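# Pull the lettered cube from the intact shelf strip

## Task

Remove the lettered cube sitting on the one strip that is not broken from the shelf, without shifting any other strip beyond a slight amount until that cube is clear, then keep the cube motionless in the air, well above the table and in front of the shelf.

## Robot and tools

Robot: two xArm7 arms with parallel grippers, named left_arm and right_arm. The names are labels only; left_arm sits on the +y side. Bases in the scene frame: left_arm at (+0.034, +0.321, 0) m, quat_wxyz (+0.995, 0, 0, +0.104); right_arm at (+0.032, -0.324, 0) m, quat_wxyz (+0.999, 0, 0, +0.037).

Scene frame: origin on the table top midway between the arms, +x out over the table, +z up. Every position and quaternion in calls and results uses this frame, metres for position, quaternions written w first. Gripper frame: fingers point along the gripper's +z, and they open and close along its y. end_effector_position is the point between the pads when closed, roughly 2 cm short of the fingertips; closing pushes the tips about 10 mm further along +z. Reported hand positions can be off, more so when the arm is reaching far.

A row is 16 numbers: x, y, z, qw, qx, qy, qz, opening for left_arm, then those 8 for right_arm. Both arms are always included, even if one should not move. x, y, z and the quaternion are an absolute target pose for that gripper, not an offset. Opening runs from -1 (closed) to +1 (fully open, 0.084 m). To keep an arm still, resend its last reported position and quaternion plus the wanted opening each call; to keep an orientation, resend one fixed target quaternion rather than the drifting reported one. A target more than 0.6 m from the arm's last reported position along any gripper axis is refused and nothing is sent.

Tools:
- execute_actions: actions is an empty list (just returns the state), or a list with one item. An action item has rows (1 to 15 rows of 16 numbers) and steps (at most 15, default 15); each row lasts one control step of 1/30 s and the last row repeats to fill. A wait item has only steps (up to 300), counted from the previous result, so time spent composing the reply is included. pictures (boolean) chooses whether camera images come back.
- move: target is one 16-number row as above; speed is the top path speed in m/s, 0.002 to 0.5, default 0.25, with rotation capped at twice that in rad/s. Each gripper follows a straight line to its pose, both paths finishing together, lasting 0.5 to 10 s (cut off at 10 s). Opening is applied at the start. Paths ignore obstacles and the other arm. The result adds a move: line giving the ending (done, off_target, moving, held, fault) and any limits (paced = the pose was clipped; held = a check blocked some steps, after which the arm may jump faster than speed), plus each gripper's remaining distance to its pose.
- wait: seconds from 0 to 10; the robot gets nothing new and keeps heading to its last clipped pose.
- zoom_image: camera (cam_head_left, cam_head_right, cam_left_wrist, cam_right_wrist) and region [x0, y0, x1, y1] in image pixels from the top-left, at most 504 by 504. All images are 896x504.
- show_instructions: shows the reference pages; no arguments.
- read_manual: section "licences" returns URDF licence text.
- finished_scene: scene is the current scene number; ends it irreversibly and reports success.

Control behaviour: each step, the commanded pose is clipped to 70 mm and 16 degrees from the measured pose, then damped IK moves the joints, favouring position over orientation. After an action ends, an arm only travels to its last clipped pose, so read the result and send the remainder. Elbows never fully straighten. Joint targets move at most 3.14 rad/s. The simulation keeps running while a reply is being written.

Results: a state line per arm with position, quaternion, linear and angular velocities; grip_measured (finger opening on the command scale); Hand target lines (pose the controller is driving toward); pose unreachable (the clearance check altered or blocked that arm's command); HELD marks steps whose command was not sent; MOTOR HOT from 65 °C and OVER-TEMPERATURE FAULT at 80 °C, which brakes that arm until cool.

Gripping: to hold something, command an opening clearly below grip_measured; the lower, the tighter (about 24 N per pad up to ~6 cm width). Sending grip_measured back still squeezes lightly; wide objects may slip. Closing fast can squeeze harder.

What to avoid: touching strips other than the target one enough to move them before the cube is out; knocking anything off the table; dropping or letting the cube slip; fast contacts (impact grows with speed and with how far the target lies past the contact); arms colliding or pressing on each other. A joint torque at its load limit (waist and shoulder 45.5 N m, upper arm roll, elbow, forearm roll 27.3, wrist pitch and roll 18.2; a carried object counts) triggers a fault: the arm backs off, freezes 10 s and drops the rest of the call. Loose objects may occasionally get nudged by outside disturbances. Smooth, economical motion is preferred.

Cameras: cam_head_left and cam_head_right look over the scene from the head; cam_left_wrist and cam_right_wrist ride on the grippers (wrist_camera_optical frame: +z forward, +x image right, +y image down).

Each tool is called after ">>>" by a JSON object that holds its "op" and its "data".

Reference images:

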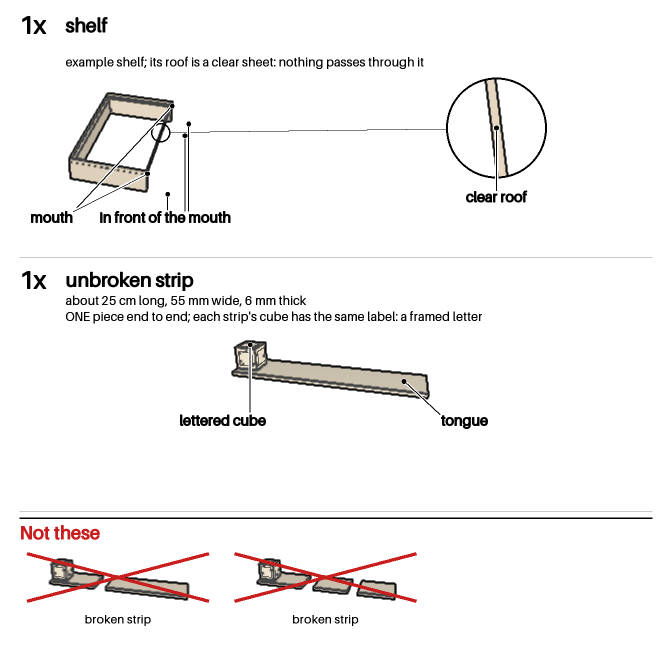

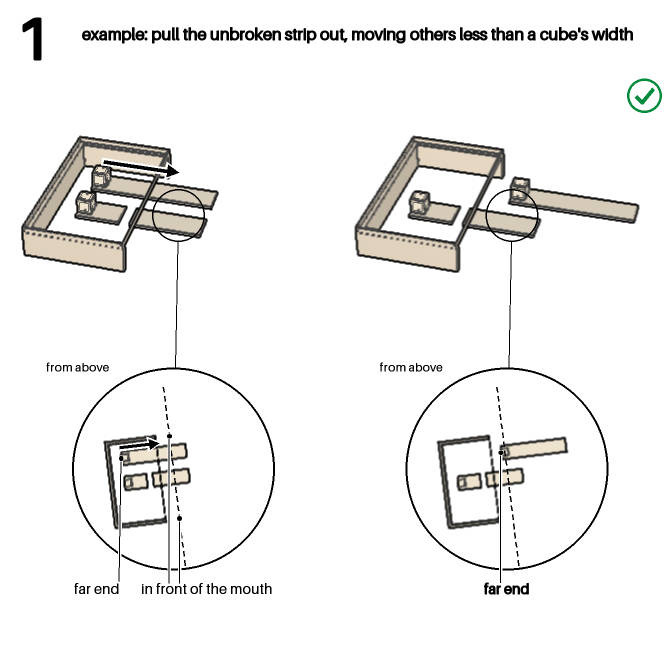

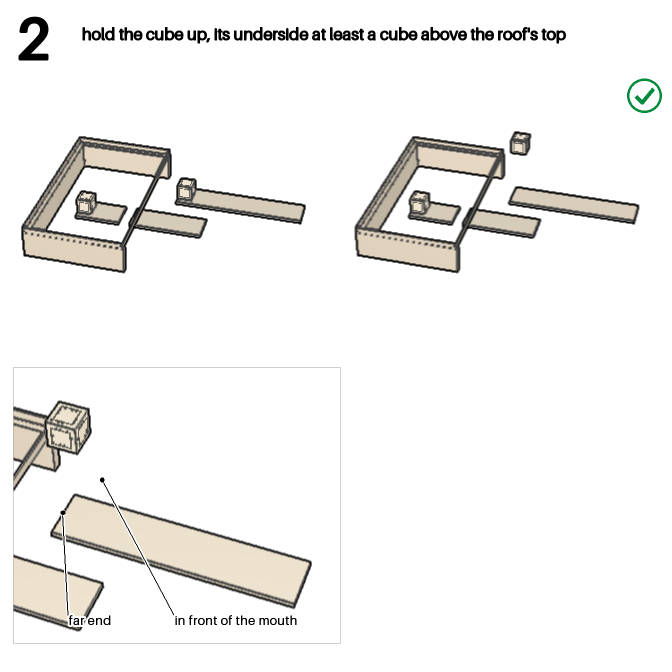

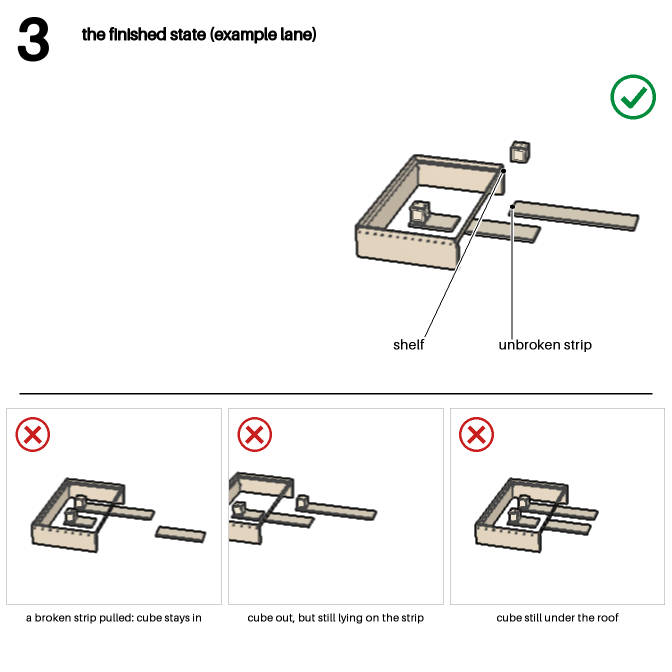

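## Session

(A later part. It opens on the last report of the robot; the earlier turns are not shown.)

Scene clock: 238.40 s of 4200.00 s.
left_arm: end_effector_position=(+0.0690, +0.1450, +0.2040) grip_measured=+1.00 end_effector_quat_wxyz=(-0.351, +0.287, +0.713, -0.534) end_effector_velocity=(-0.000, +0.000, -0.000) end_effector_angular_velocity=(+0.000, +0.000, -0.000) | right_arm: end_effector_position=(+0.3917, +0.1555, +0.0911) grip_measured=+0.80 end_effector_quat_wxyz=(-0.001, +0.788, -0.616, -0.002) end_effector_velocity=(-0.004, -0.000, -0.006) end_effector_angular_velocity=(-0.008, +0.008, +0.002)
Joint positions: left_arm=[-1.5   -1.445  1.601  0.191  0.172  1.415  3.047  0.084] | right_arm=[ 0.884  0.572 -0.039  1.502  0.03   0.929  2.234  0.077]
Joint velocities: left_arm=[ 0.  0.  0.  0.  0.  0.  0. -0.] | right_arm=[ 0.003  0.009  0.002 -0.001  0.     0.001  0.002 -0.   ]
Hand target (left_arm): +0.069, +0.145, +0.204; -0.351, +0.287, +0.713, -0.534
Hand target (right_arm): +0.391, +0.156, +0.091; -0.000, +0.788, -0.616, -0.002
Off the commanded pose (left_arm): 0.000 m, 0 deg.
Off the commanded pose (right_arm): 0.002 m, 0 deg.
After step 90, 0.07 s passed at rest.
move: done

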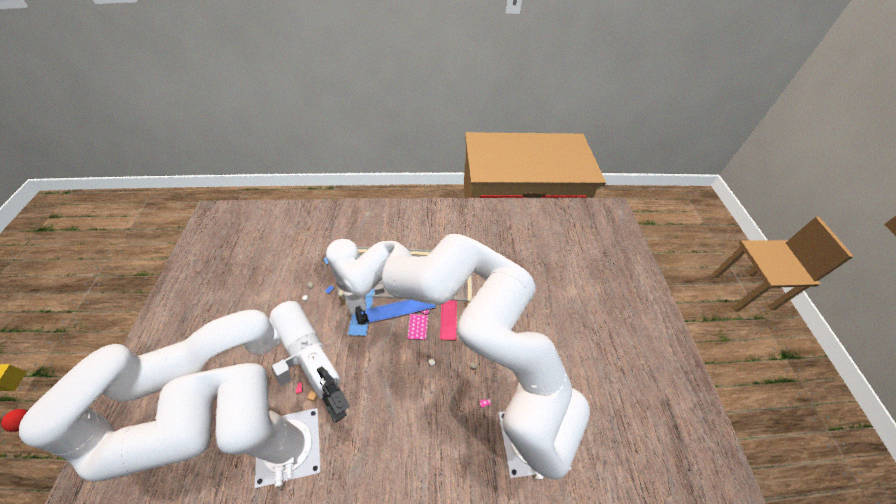

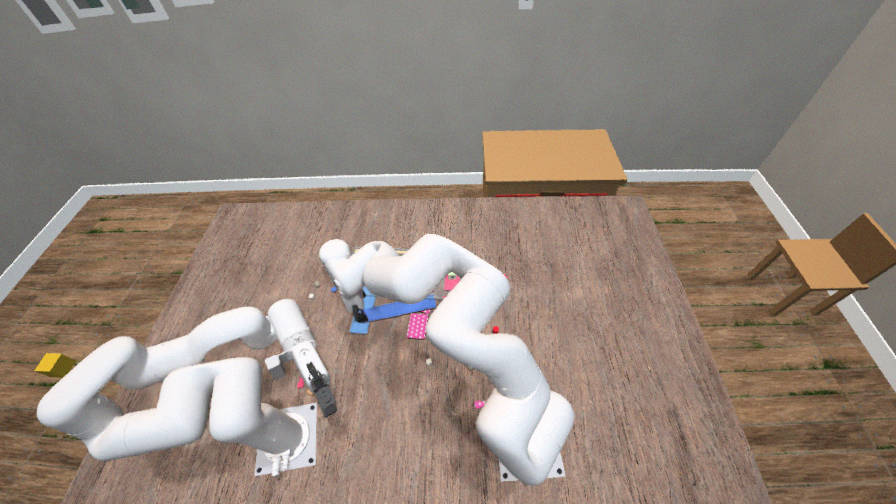

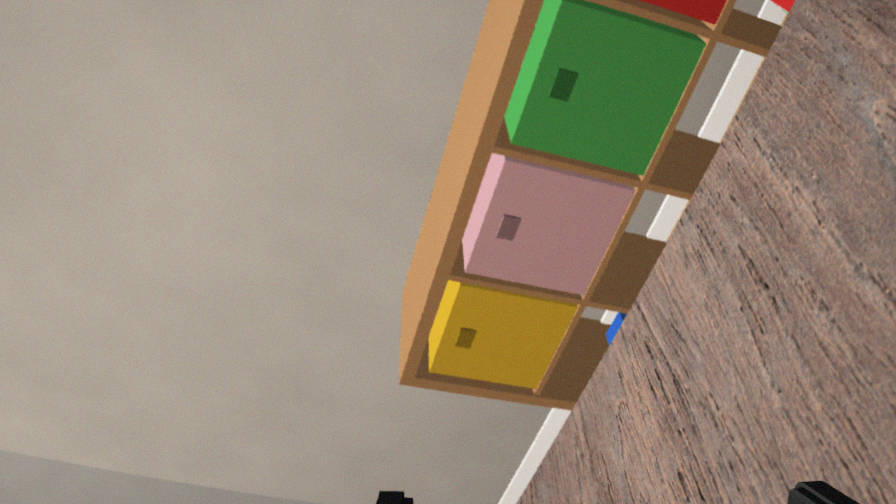

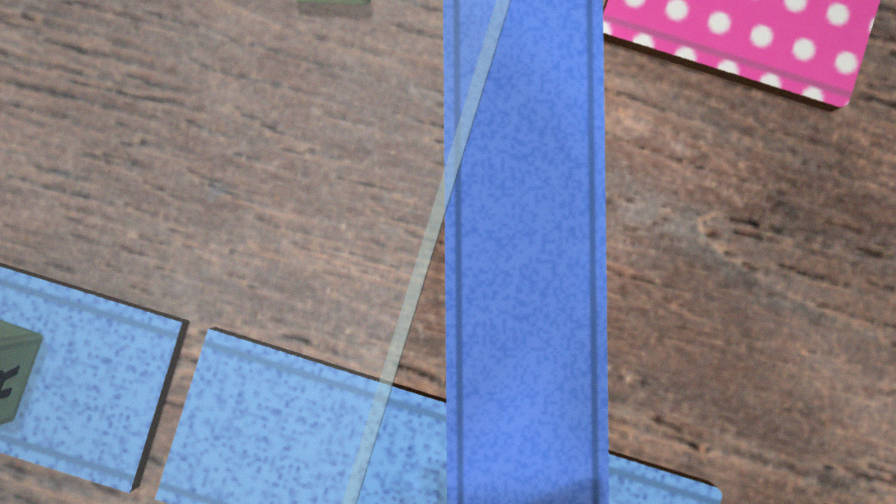

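>>> {"op": "move", "data": {"target": [0.069,0.145,0.204,-0.351,0.287,0.713,-0.534,1,0.400,0.157,0.045,0,0.788,-0.616,0,0.8], "speed": 0.1}}

Scene clock: 242.27 s of 4200.00 s.
left_arm: end_effector_position=(+0.0690, +0.1450, +0.2040) grip_measured=+1.00 end_effector_quat_wxyz=(-0.351, +0.287, +0.713, -0.534) end_effector_velocity=(+0.000, -0.000, +0.000) end_effector_angular_velocity=(-0.000, +0.001, +0.001) | right_arm: end_effector_position=(+0.3981, +0.1578, +0.0448) grip_measured=+0.79 end_effector_quat_wxyz=(+0.001, +0.788, -0.615, -0.001) end_effector_velocity=(+0.002, +0.000, +0.000) end_effector_angular_velocity=(+0.003, -0.003, -0.002)
Joint positions: left_arm=[-1.5   -1.445  1.601  0.191  0.172  1.415  3.047  0.084] | right_arm=[ 0.877  0.665 -0.037  1.512  0.033  0.849  2.225  0.076]
Joint velocities: left_arm=[ 0.001  0.     0.     0.    -0.001 -0.     0.    -0.   ] | right_arm=[-0.003  0.002  0.001  0.003 -0.001 -0.003  0.001 -0.   ]
Hand target (left_arm): +0.069, +0.145, +0.204; -0.351, +0.287, +0.713, -0.534
Hand target (right_arm): +0.400, +0.157, +0.045; -0.000, +0.788, -0.616, -0.000
Off the commanded pose (left_arm): 0.000 m, 0 deg.
Off the commanded pose (right_arm): 0.002 m, 0 deg.
After step 90, 0.03 s passed at rest.
move: done

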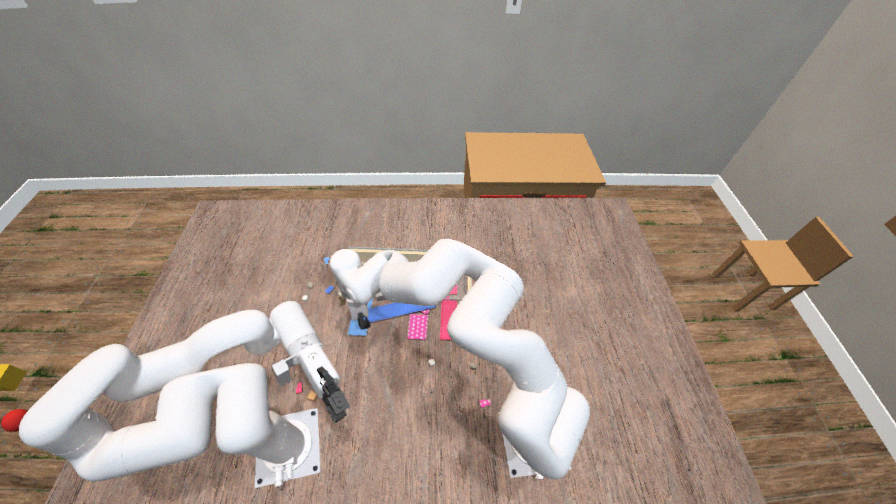

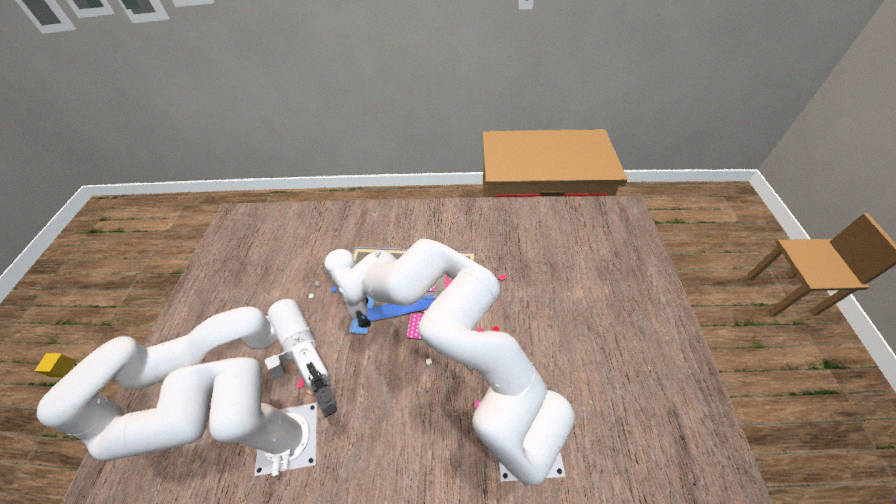

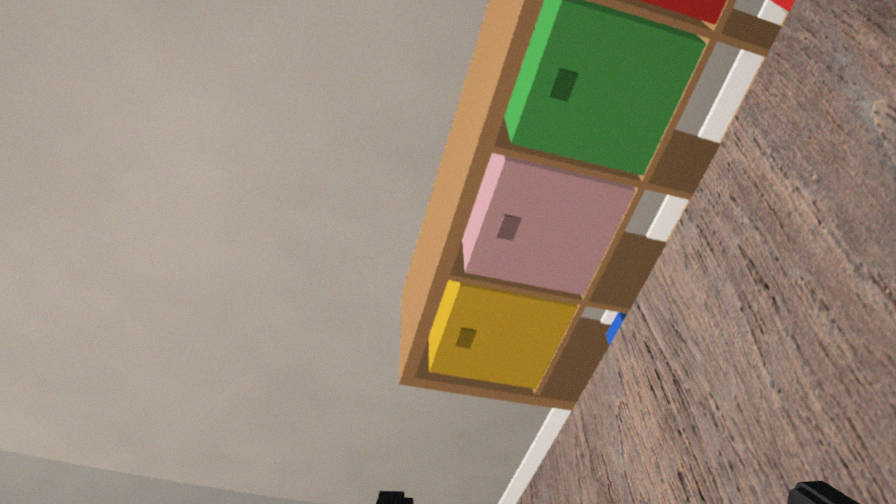

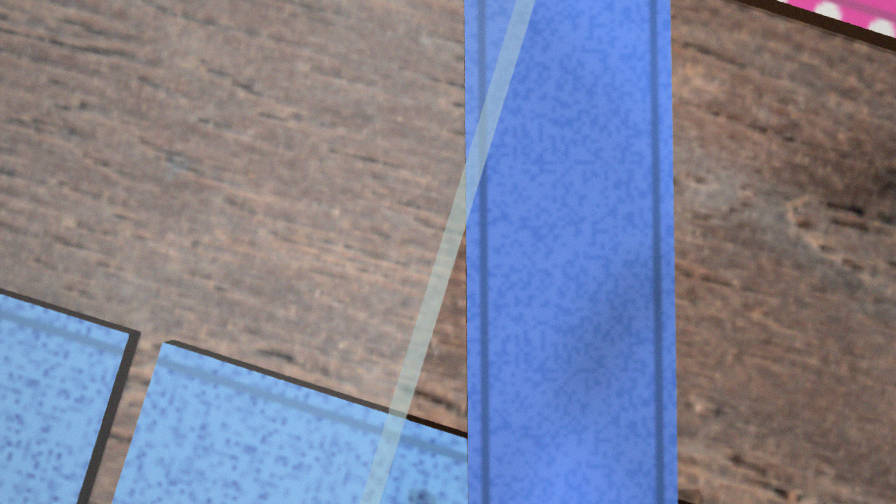

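Seems touching roof; ~3 mm off is fine. Narrow slightly and descend.

>>> {"op": "move", "data": {"target": [0.069,0.145,0.204,-0.351,0.287,0.713,-0.534,1,0.398,0.157,0.031,0,0.788,-0.616,0,0.65], "speed": 0.05}}

>>> {"op": "move", "data": {"target": [0.069,0.145,0.204,-0.351,0.287,0.713,-0.534,1,0.398,0.157,0.031,0,0.788,-0.616,0,-1]}}

>>> {"op": "move", "data": {"target": [0.069,0.145,0.204,-0.351,0.287,0.713,-0.534,1,0.398,0.157,0.045,0,0.788,-0.616,0,-1], "speed": 0.05}}

>>> {"op": "move", "data": {"target": [0.069,0.145,0.204,-0.351,0.287,0.713,-0.534,1,0.33,0.13,0.05,0,0.788,-0.616,0,-1], "speed": 0.08}}

Scene clock: 246.83 s of 4200.00 s.
left_arm: end_effector_position=(+0.0690, +0.1450, +0.2040) grip_measured=+1.00 end_effector_quat_wxyz=(-0.351, +0.287, +0.713, -0.534) end_effector_velocity=(+0.000, -0.000, -0.000) end_effector_angular_velocity=(+0.000, -0.001, +0.002) | right_arm: end_effector_position=(+0.4015, +0.1593, +0.0409) grip_measured=+0.64 end_effector_quat_wxyz=(-0.008, +0.787, -0.617, +0.000) end_effector_velocity=(-0.001, +0.002, -0.000) end_effector_angular_velocity=(+0.009, -0.005, +0.005)
Joint positions: left_arm=[-1.5   -1.445  1.601  0.191  0.172  1.415  3.047  0.084] | right_arm=[ 0.877  0.67  -0.04   1.504  0.033  0.818  2.228  0.071]
Joint velocities: left_arm=[ 0.     0.    -0.     0.     0.001 -0.002  0.    -0.   ] | right_arm=[ 0.    -0.003  0.004 -0.009 -0.001 -0.017 -0.001  0.   ]
Hand target (left_arm): +0.069, +0.145, +0.204; -0.351, +0.287, +0.713, -0.534
Hand target (right_arm): +0.398, +0.157, +0.031; -0.000, +0.788, -0.616, -0.000
Off the commanded pose (left_arm): 0.000 m, 0 deg.
Off the commanded pose (right_arm): 0.011 m, 1 deg.
After step 90, 0.87 s passed at rest.
move: off_target (right_arm)

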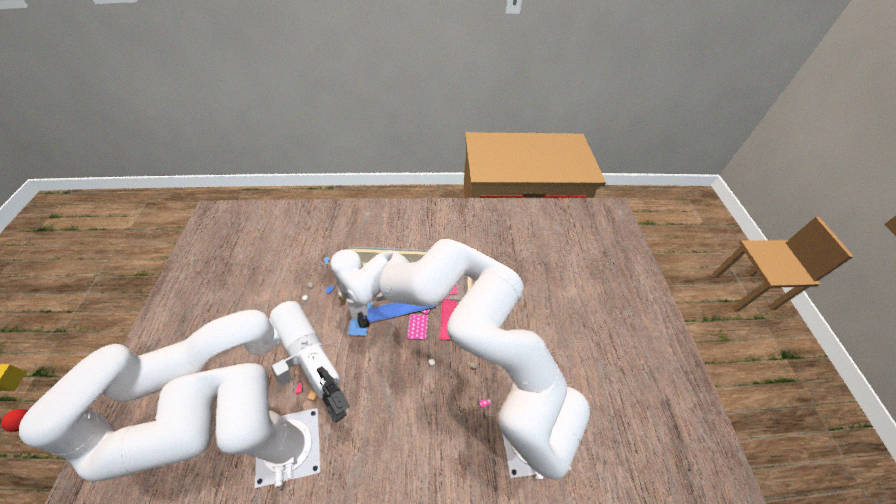

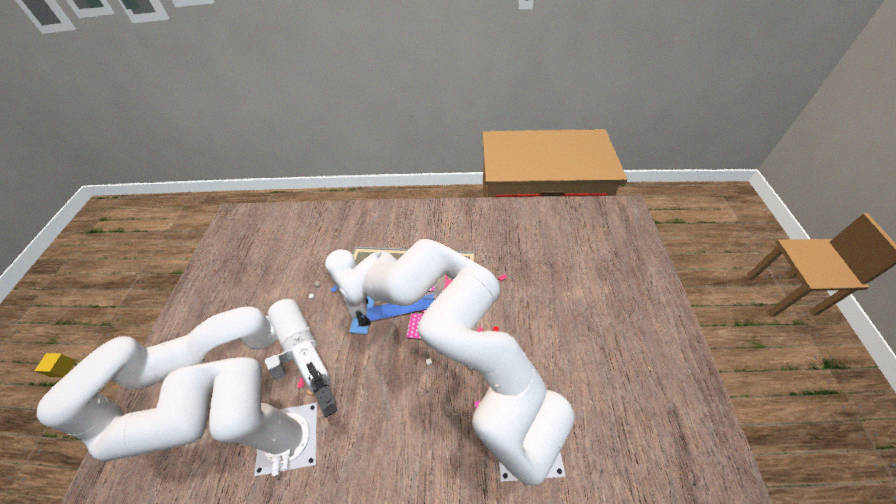

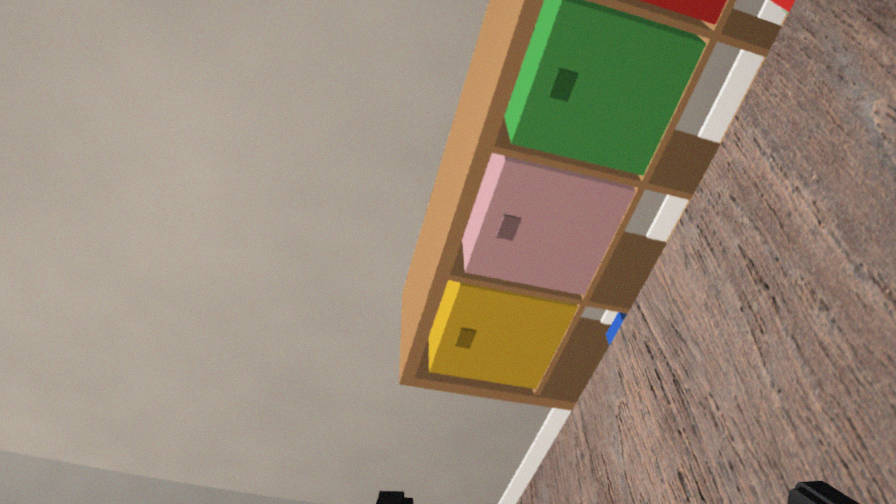

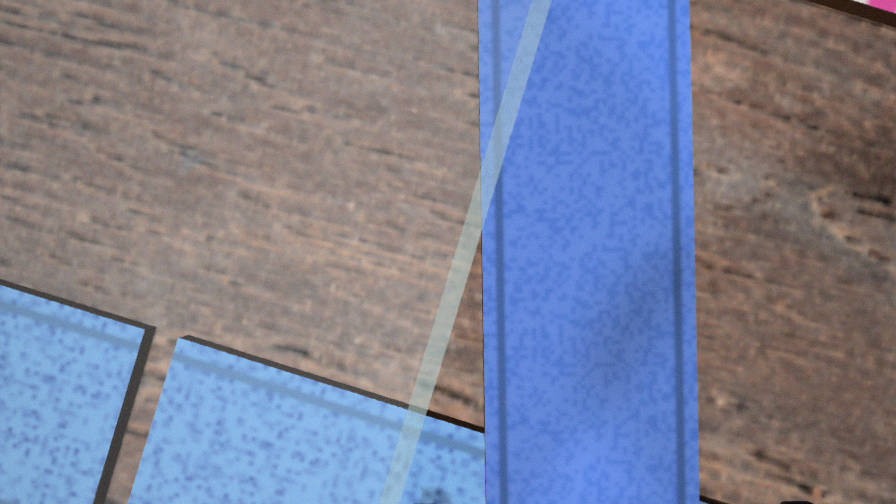

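Scene clock: 247.53 s of 4200.00 s.
left_arm: end_effector_position=(+0.0690, +0.1450, +0.2040) grip_measured=+1.00 end_effector_quat_wxyz=(-0.351, +0.287, +0.713, -0.534) end_effector_velocity=(+0.000, -0.000, -0.000) end_effector_angular_velocity=(+0.000, -0.002, +0.001) | right_arm: end_effector_position=(+0.4003, +0.1580, +0.0352) grip_measured=-1.00 end_effector_quat_wxyz=(-0.004, +0.787, -0.617, +0.000) end_effector_velocity=(-0.001, +0.000, -0.000) end_effector_angular_velocity=(+0.001, -0.000, +0.003)
Joint positions: left_arm=[-1.5   -1.445  1.601  0.191  0.172  1.415  3.047  0.084] | right_arm=[ 0.878  0.68  -0.041  1.504  0.034  0.816  2.226  0.   ]
Joint velocities: left_arm=[ 0.     0.    -0.     0.     0.001 -0.001  0.001 -0.   ] | right_arm=[ 0.002 -0.002  0.    -0.005  0.    -0.004 -0.001  0.   ]
Hand target (left_arm): +0.069, +0.145, +0.204; -0.351, +0.287, +0.713, -0.534
Hand target (right_arm): +0.398, +0.157, +0.031; +0.000, +0.788, -0.616, -0.000
Off the commanded pose (left_arm): 0.000 m, 0 deg.
Off the commanded pose (right_arm): 0.005 m, 0 deg.
move: off_target (right_arm)

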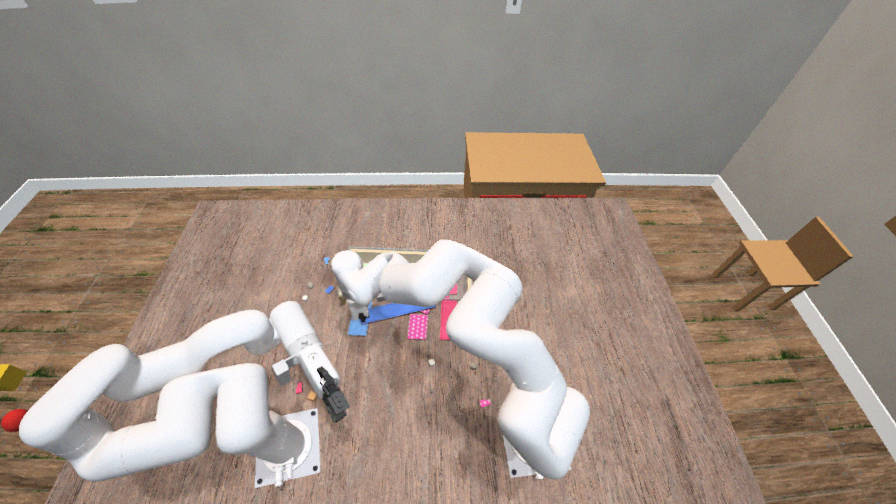

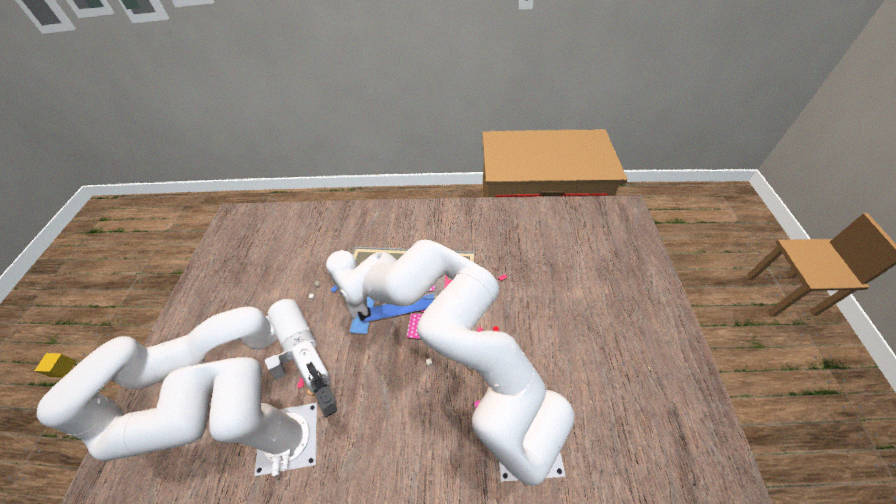

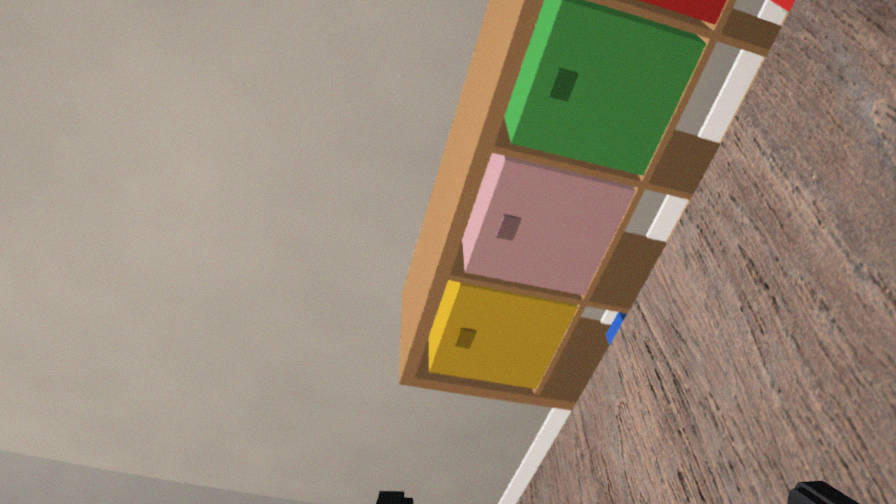

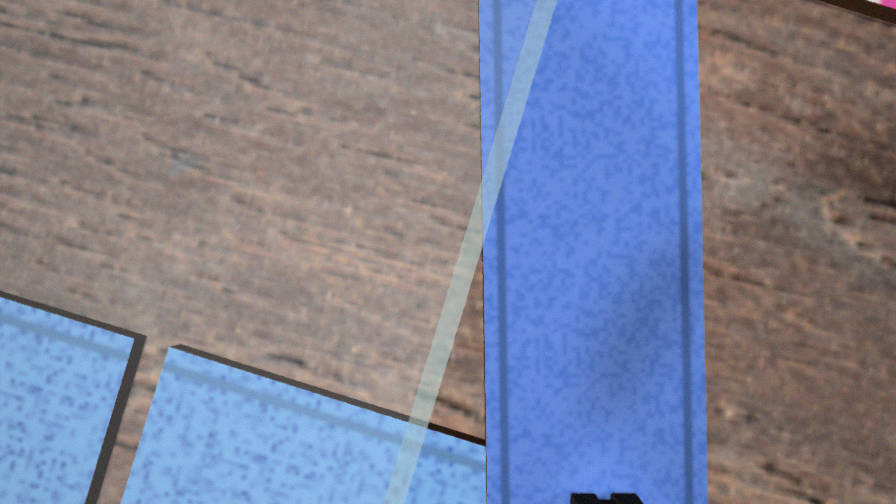

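Scene clock: 248.47 s of 4200.00 s.
left_arm: end_effector_position=(+0.0690, +0.1450, +0.2040) grip_measured=+1.00 end_effector_quat_wxyz=(-0.351, +0.287, +0.713, -0.534) end_effector_velocity=(+0.001, -0.000, +0.000) end_effector_angular_velocity=(-0.001, -0.000, +0.003) | right_arm: end_effector_position=(+0.3977, +0.1567, +0.0445) grip_measured=-1.00 end_effector_quat_wxyz=(+0.001, +0.788, -0.616, +0.000) end_effector_velocity=(+0.002, +0.002, +0.004) end_effector_angular_velocity=(+0.007, -0.005, -0.001)
Joint positions: left_arm=[-1.5   -1.445  1.601  0.191  0.172  1.415  3.047  0.084] | right_arm=[ 0.879  0.662 -0.04   1.505  0.033  0.845  2.227  0.   ]
Joint velocities: left_arm=[ 0.002 -0.    -0.     0.    -0.001 -0.001  0.     0.   ] | right_arm=[-0.    -0.005 -0.     0.003  0.    -0.001  0.     0.   ]
Hand target (left_arm): +0.069, +0.145, +0.204; -0.351, +0.287, +0.713, -0.534
Hand target (right_arm): +0.398, +0.157, +0.045; -0.000, +0.788, -0.616, +0.000
Off the commanded pose (left_arm): 0.000 m, 0 deg.
Off the commanded pose (right_arm): 0.001 m, 0 deg.
move: done

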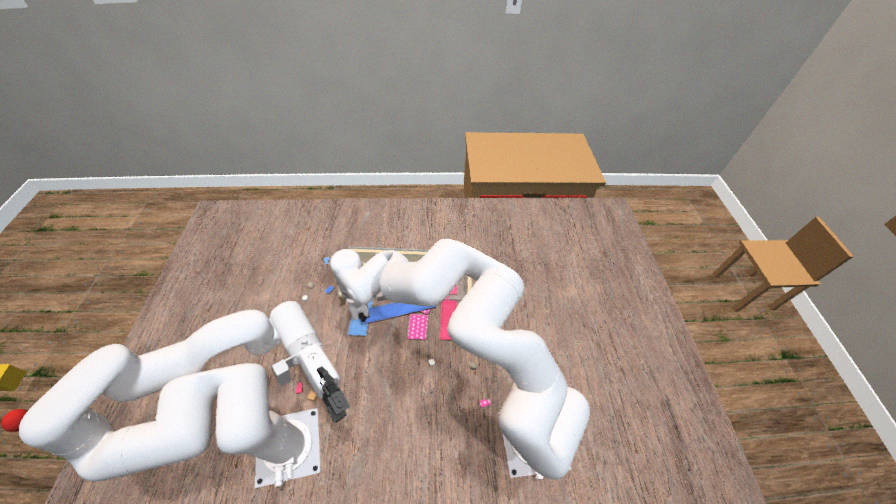

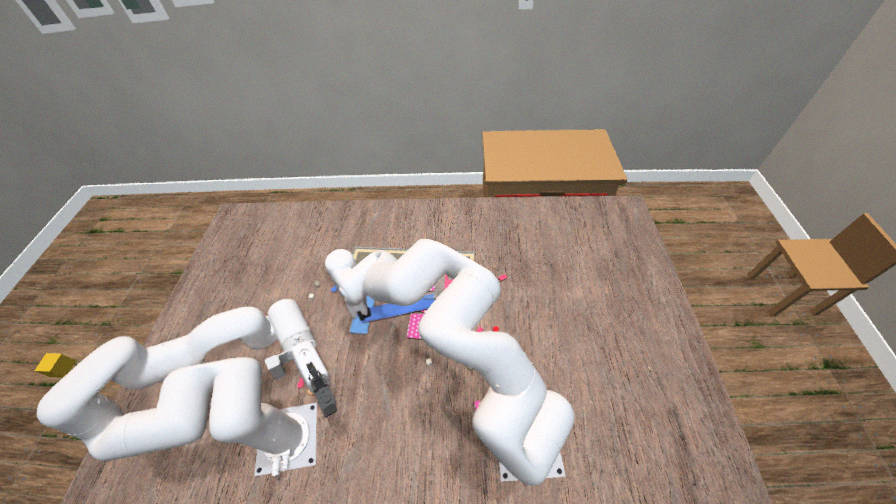

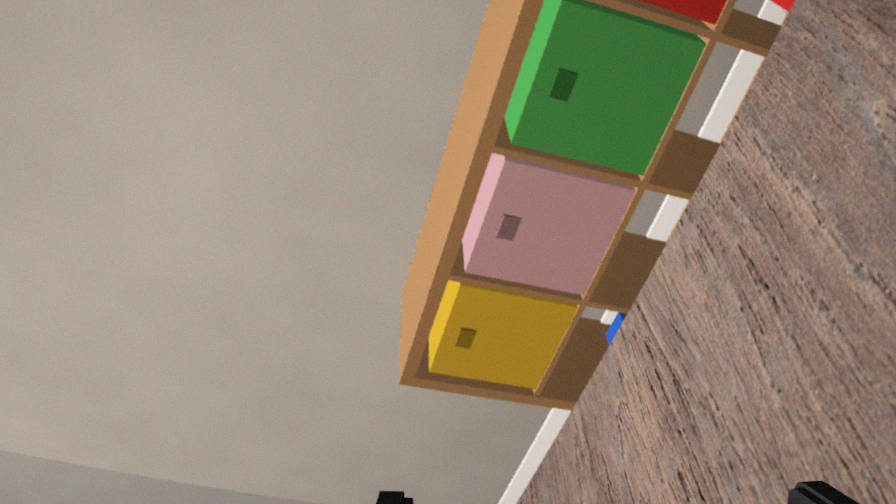

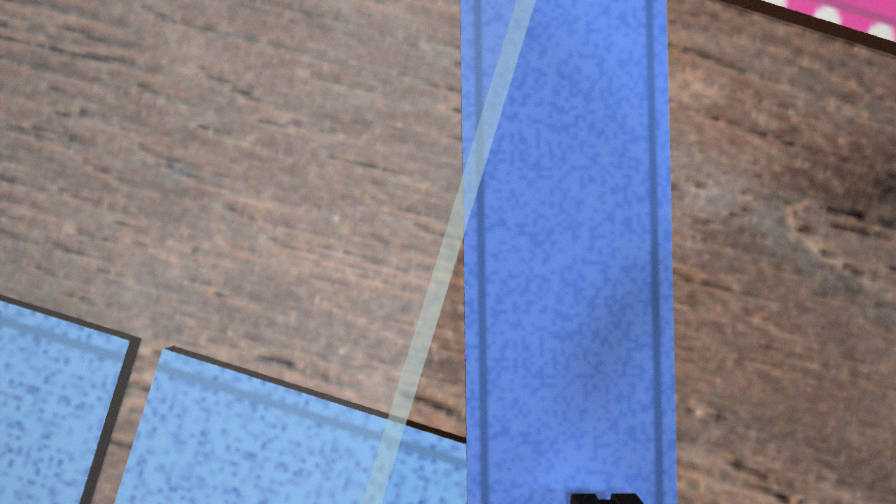

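Scene clock: 249.73 s of 4200.00 s.
left_arm: end_effector_position=(+0.0690, +0.1450, +0.2040) grip_measured=+1.00 end_effector_quat_wxyz=(-0.351, +0.287, +0.713, -0.534) end_effector_velocity=(+0.000, -0.000, -0.000) end_effector_angular_velocity=(+0.001, -0.000, +0.000) | right_arm: end_effector_position=(+0.3304, +0.1299, +0.0498) grip_measured=-1.00 end_effector_quat_wxyz=(+0.000, +0.788, -0.616, +0.000) end_effector_velocity=(-0.001, -0.001, -0.000) end_effector_angular_velocity=(+0.000, -0.000, -0.002)
Joint positions: left_arm=[-1.5   -1.445  1.601  0.191  0.172  1.415  3.047  0.084] | right_arm=[ 0.943  0.475 -0.031  1.209  0.02   0.734  2.303  0.   ]
Joint velocities: left_arm=[ 0.    -0.     0.    -0.     0.001 -0.    -0.001  0.   ] | right_arm=[ 0.001 -0.004 -0.001 -0.006  0.    -0.003  0.002  0.   ]
Hand target (left_arm): +0.069, +0.145, +0.204; -0.351, +0.287, +0.713, -0.534
Hand target (right_arm): +0.330, +0.130, +0.050; +0.000, +0.788, -0.616, +0.000
Off the commanded pose (left_arm): 0.000 m, 0 deg.
Off the commanded pose (right_arm): 0.001 m, 0 deg.
move: done

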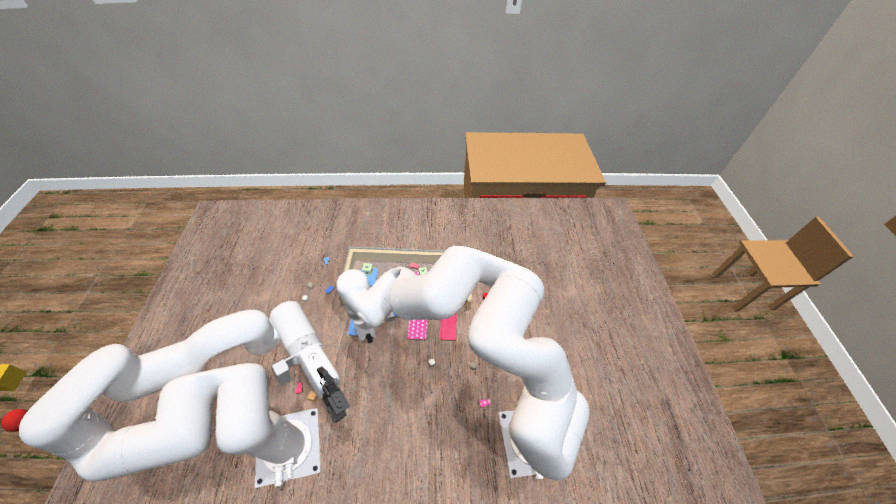

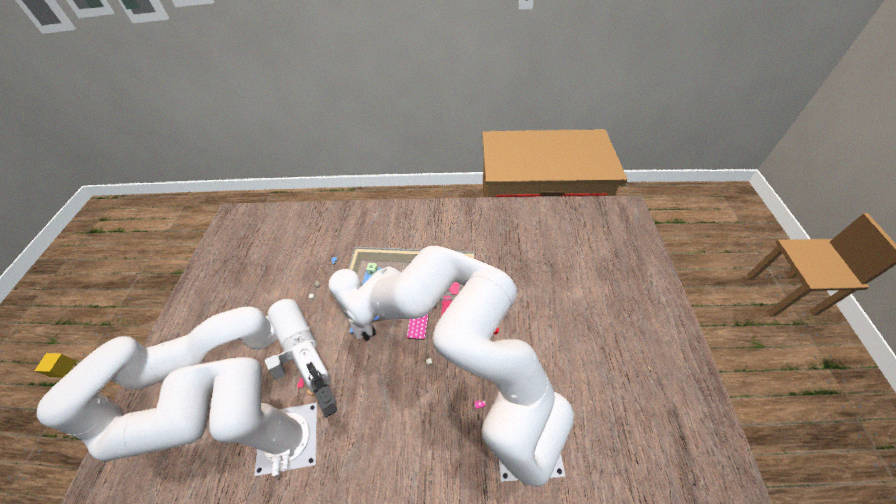

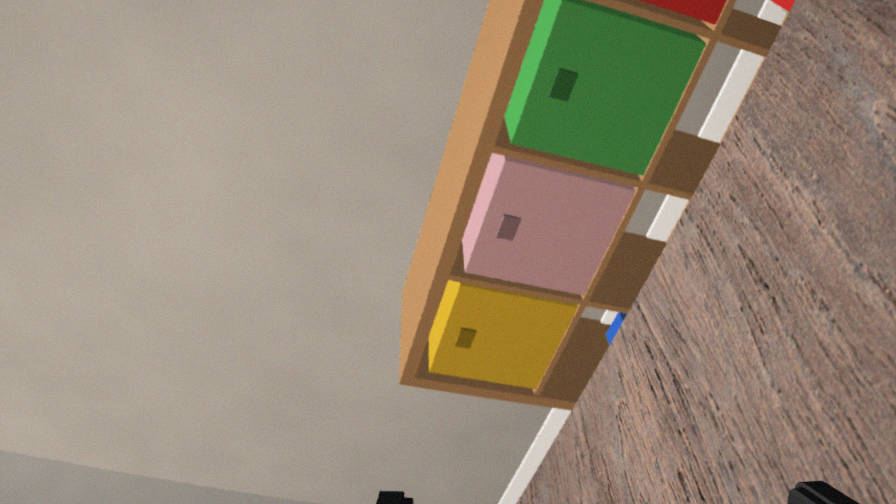

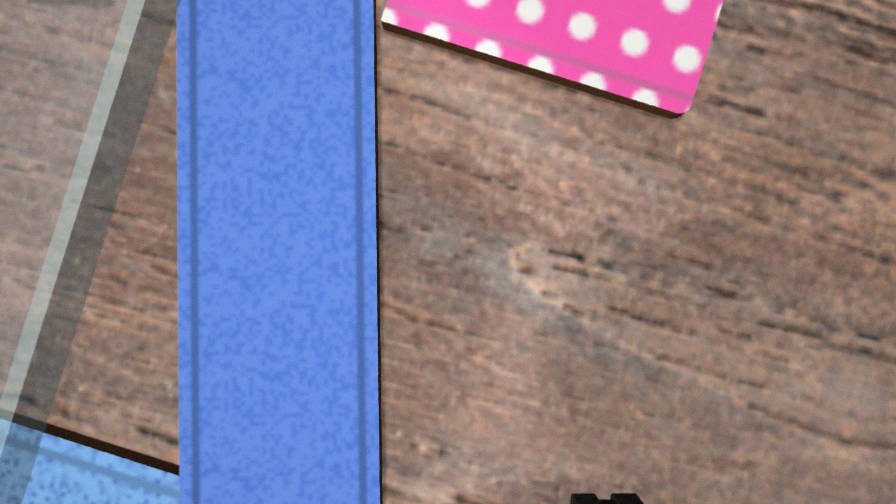

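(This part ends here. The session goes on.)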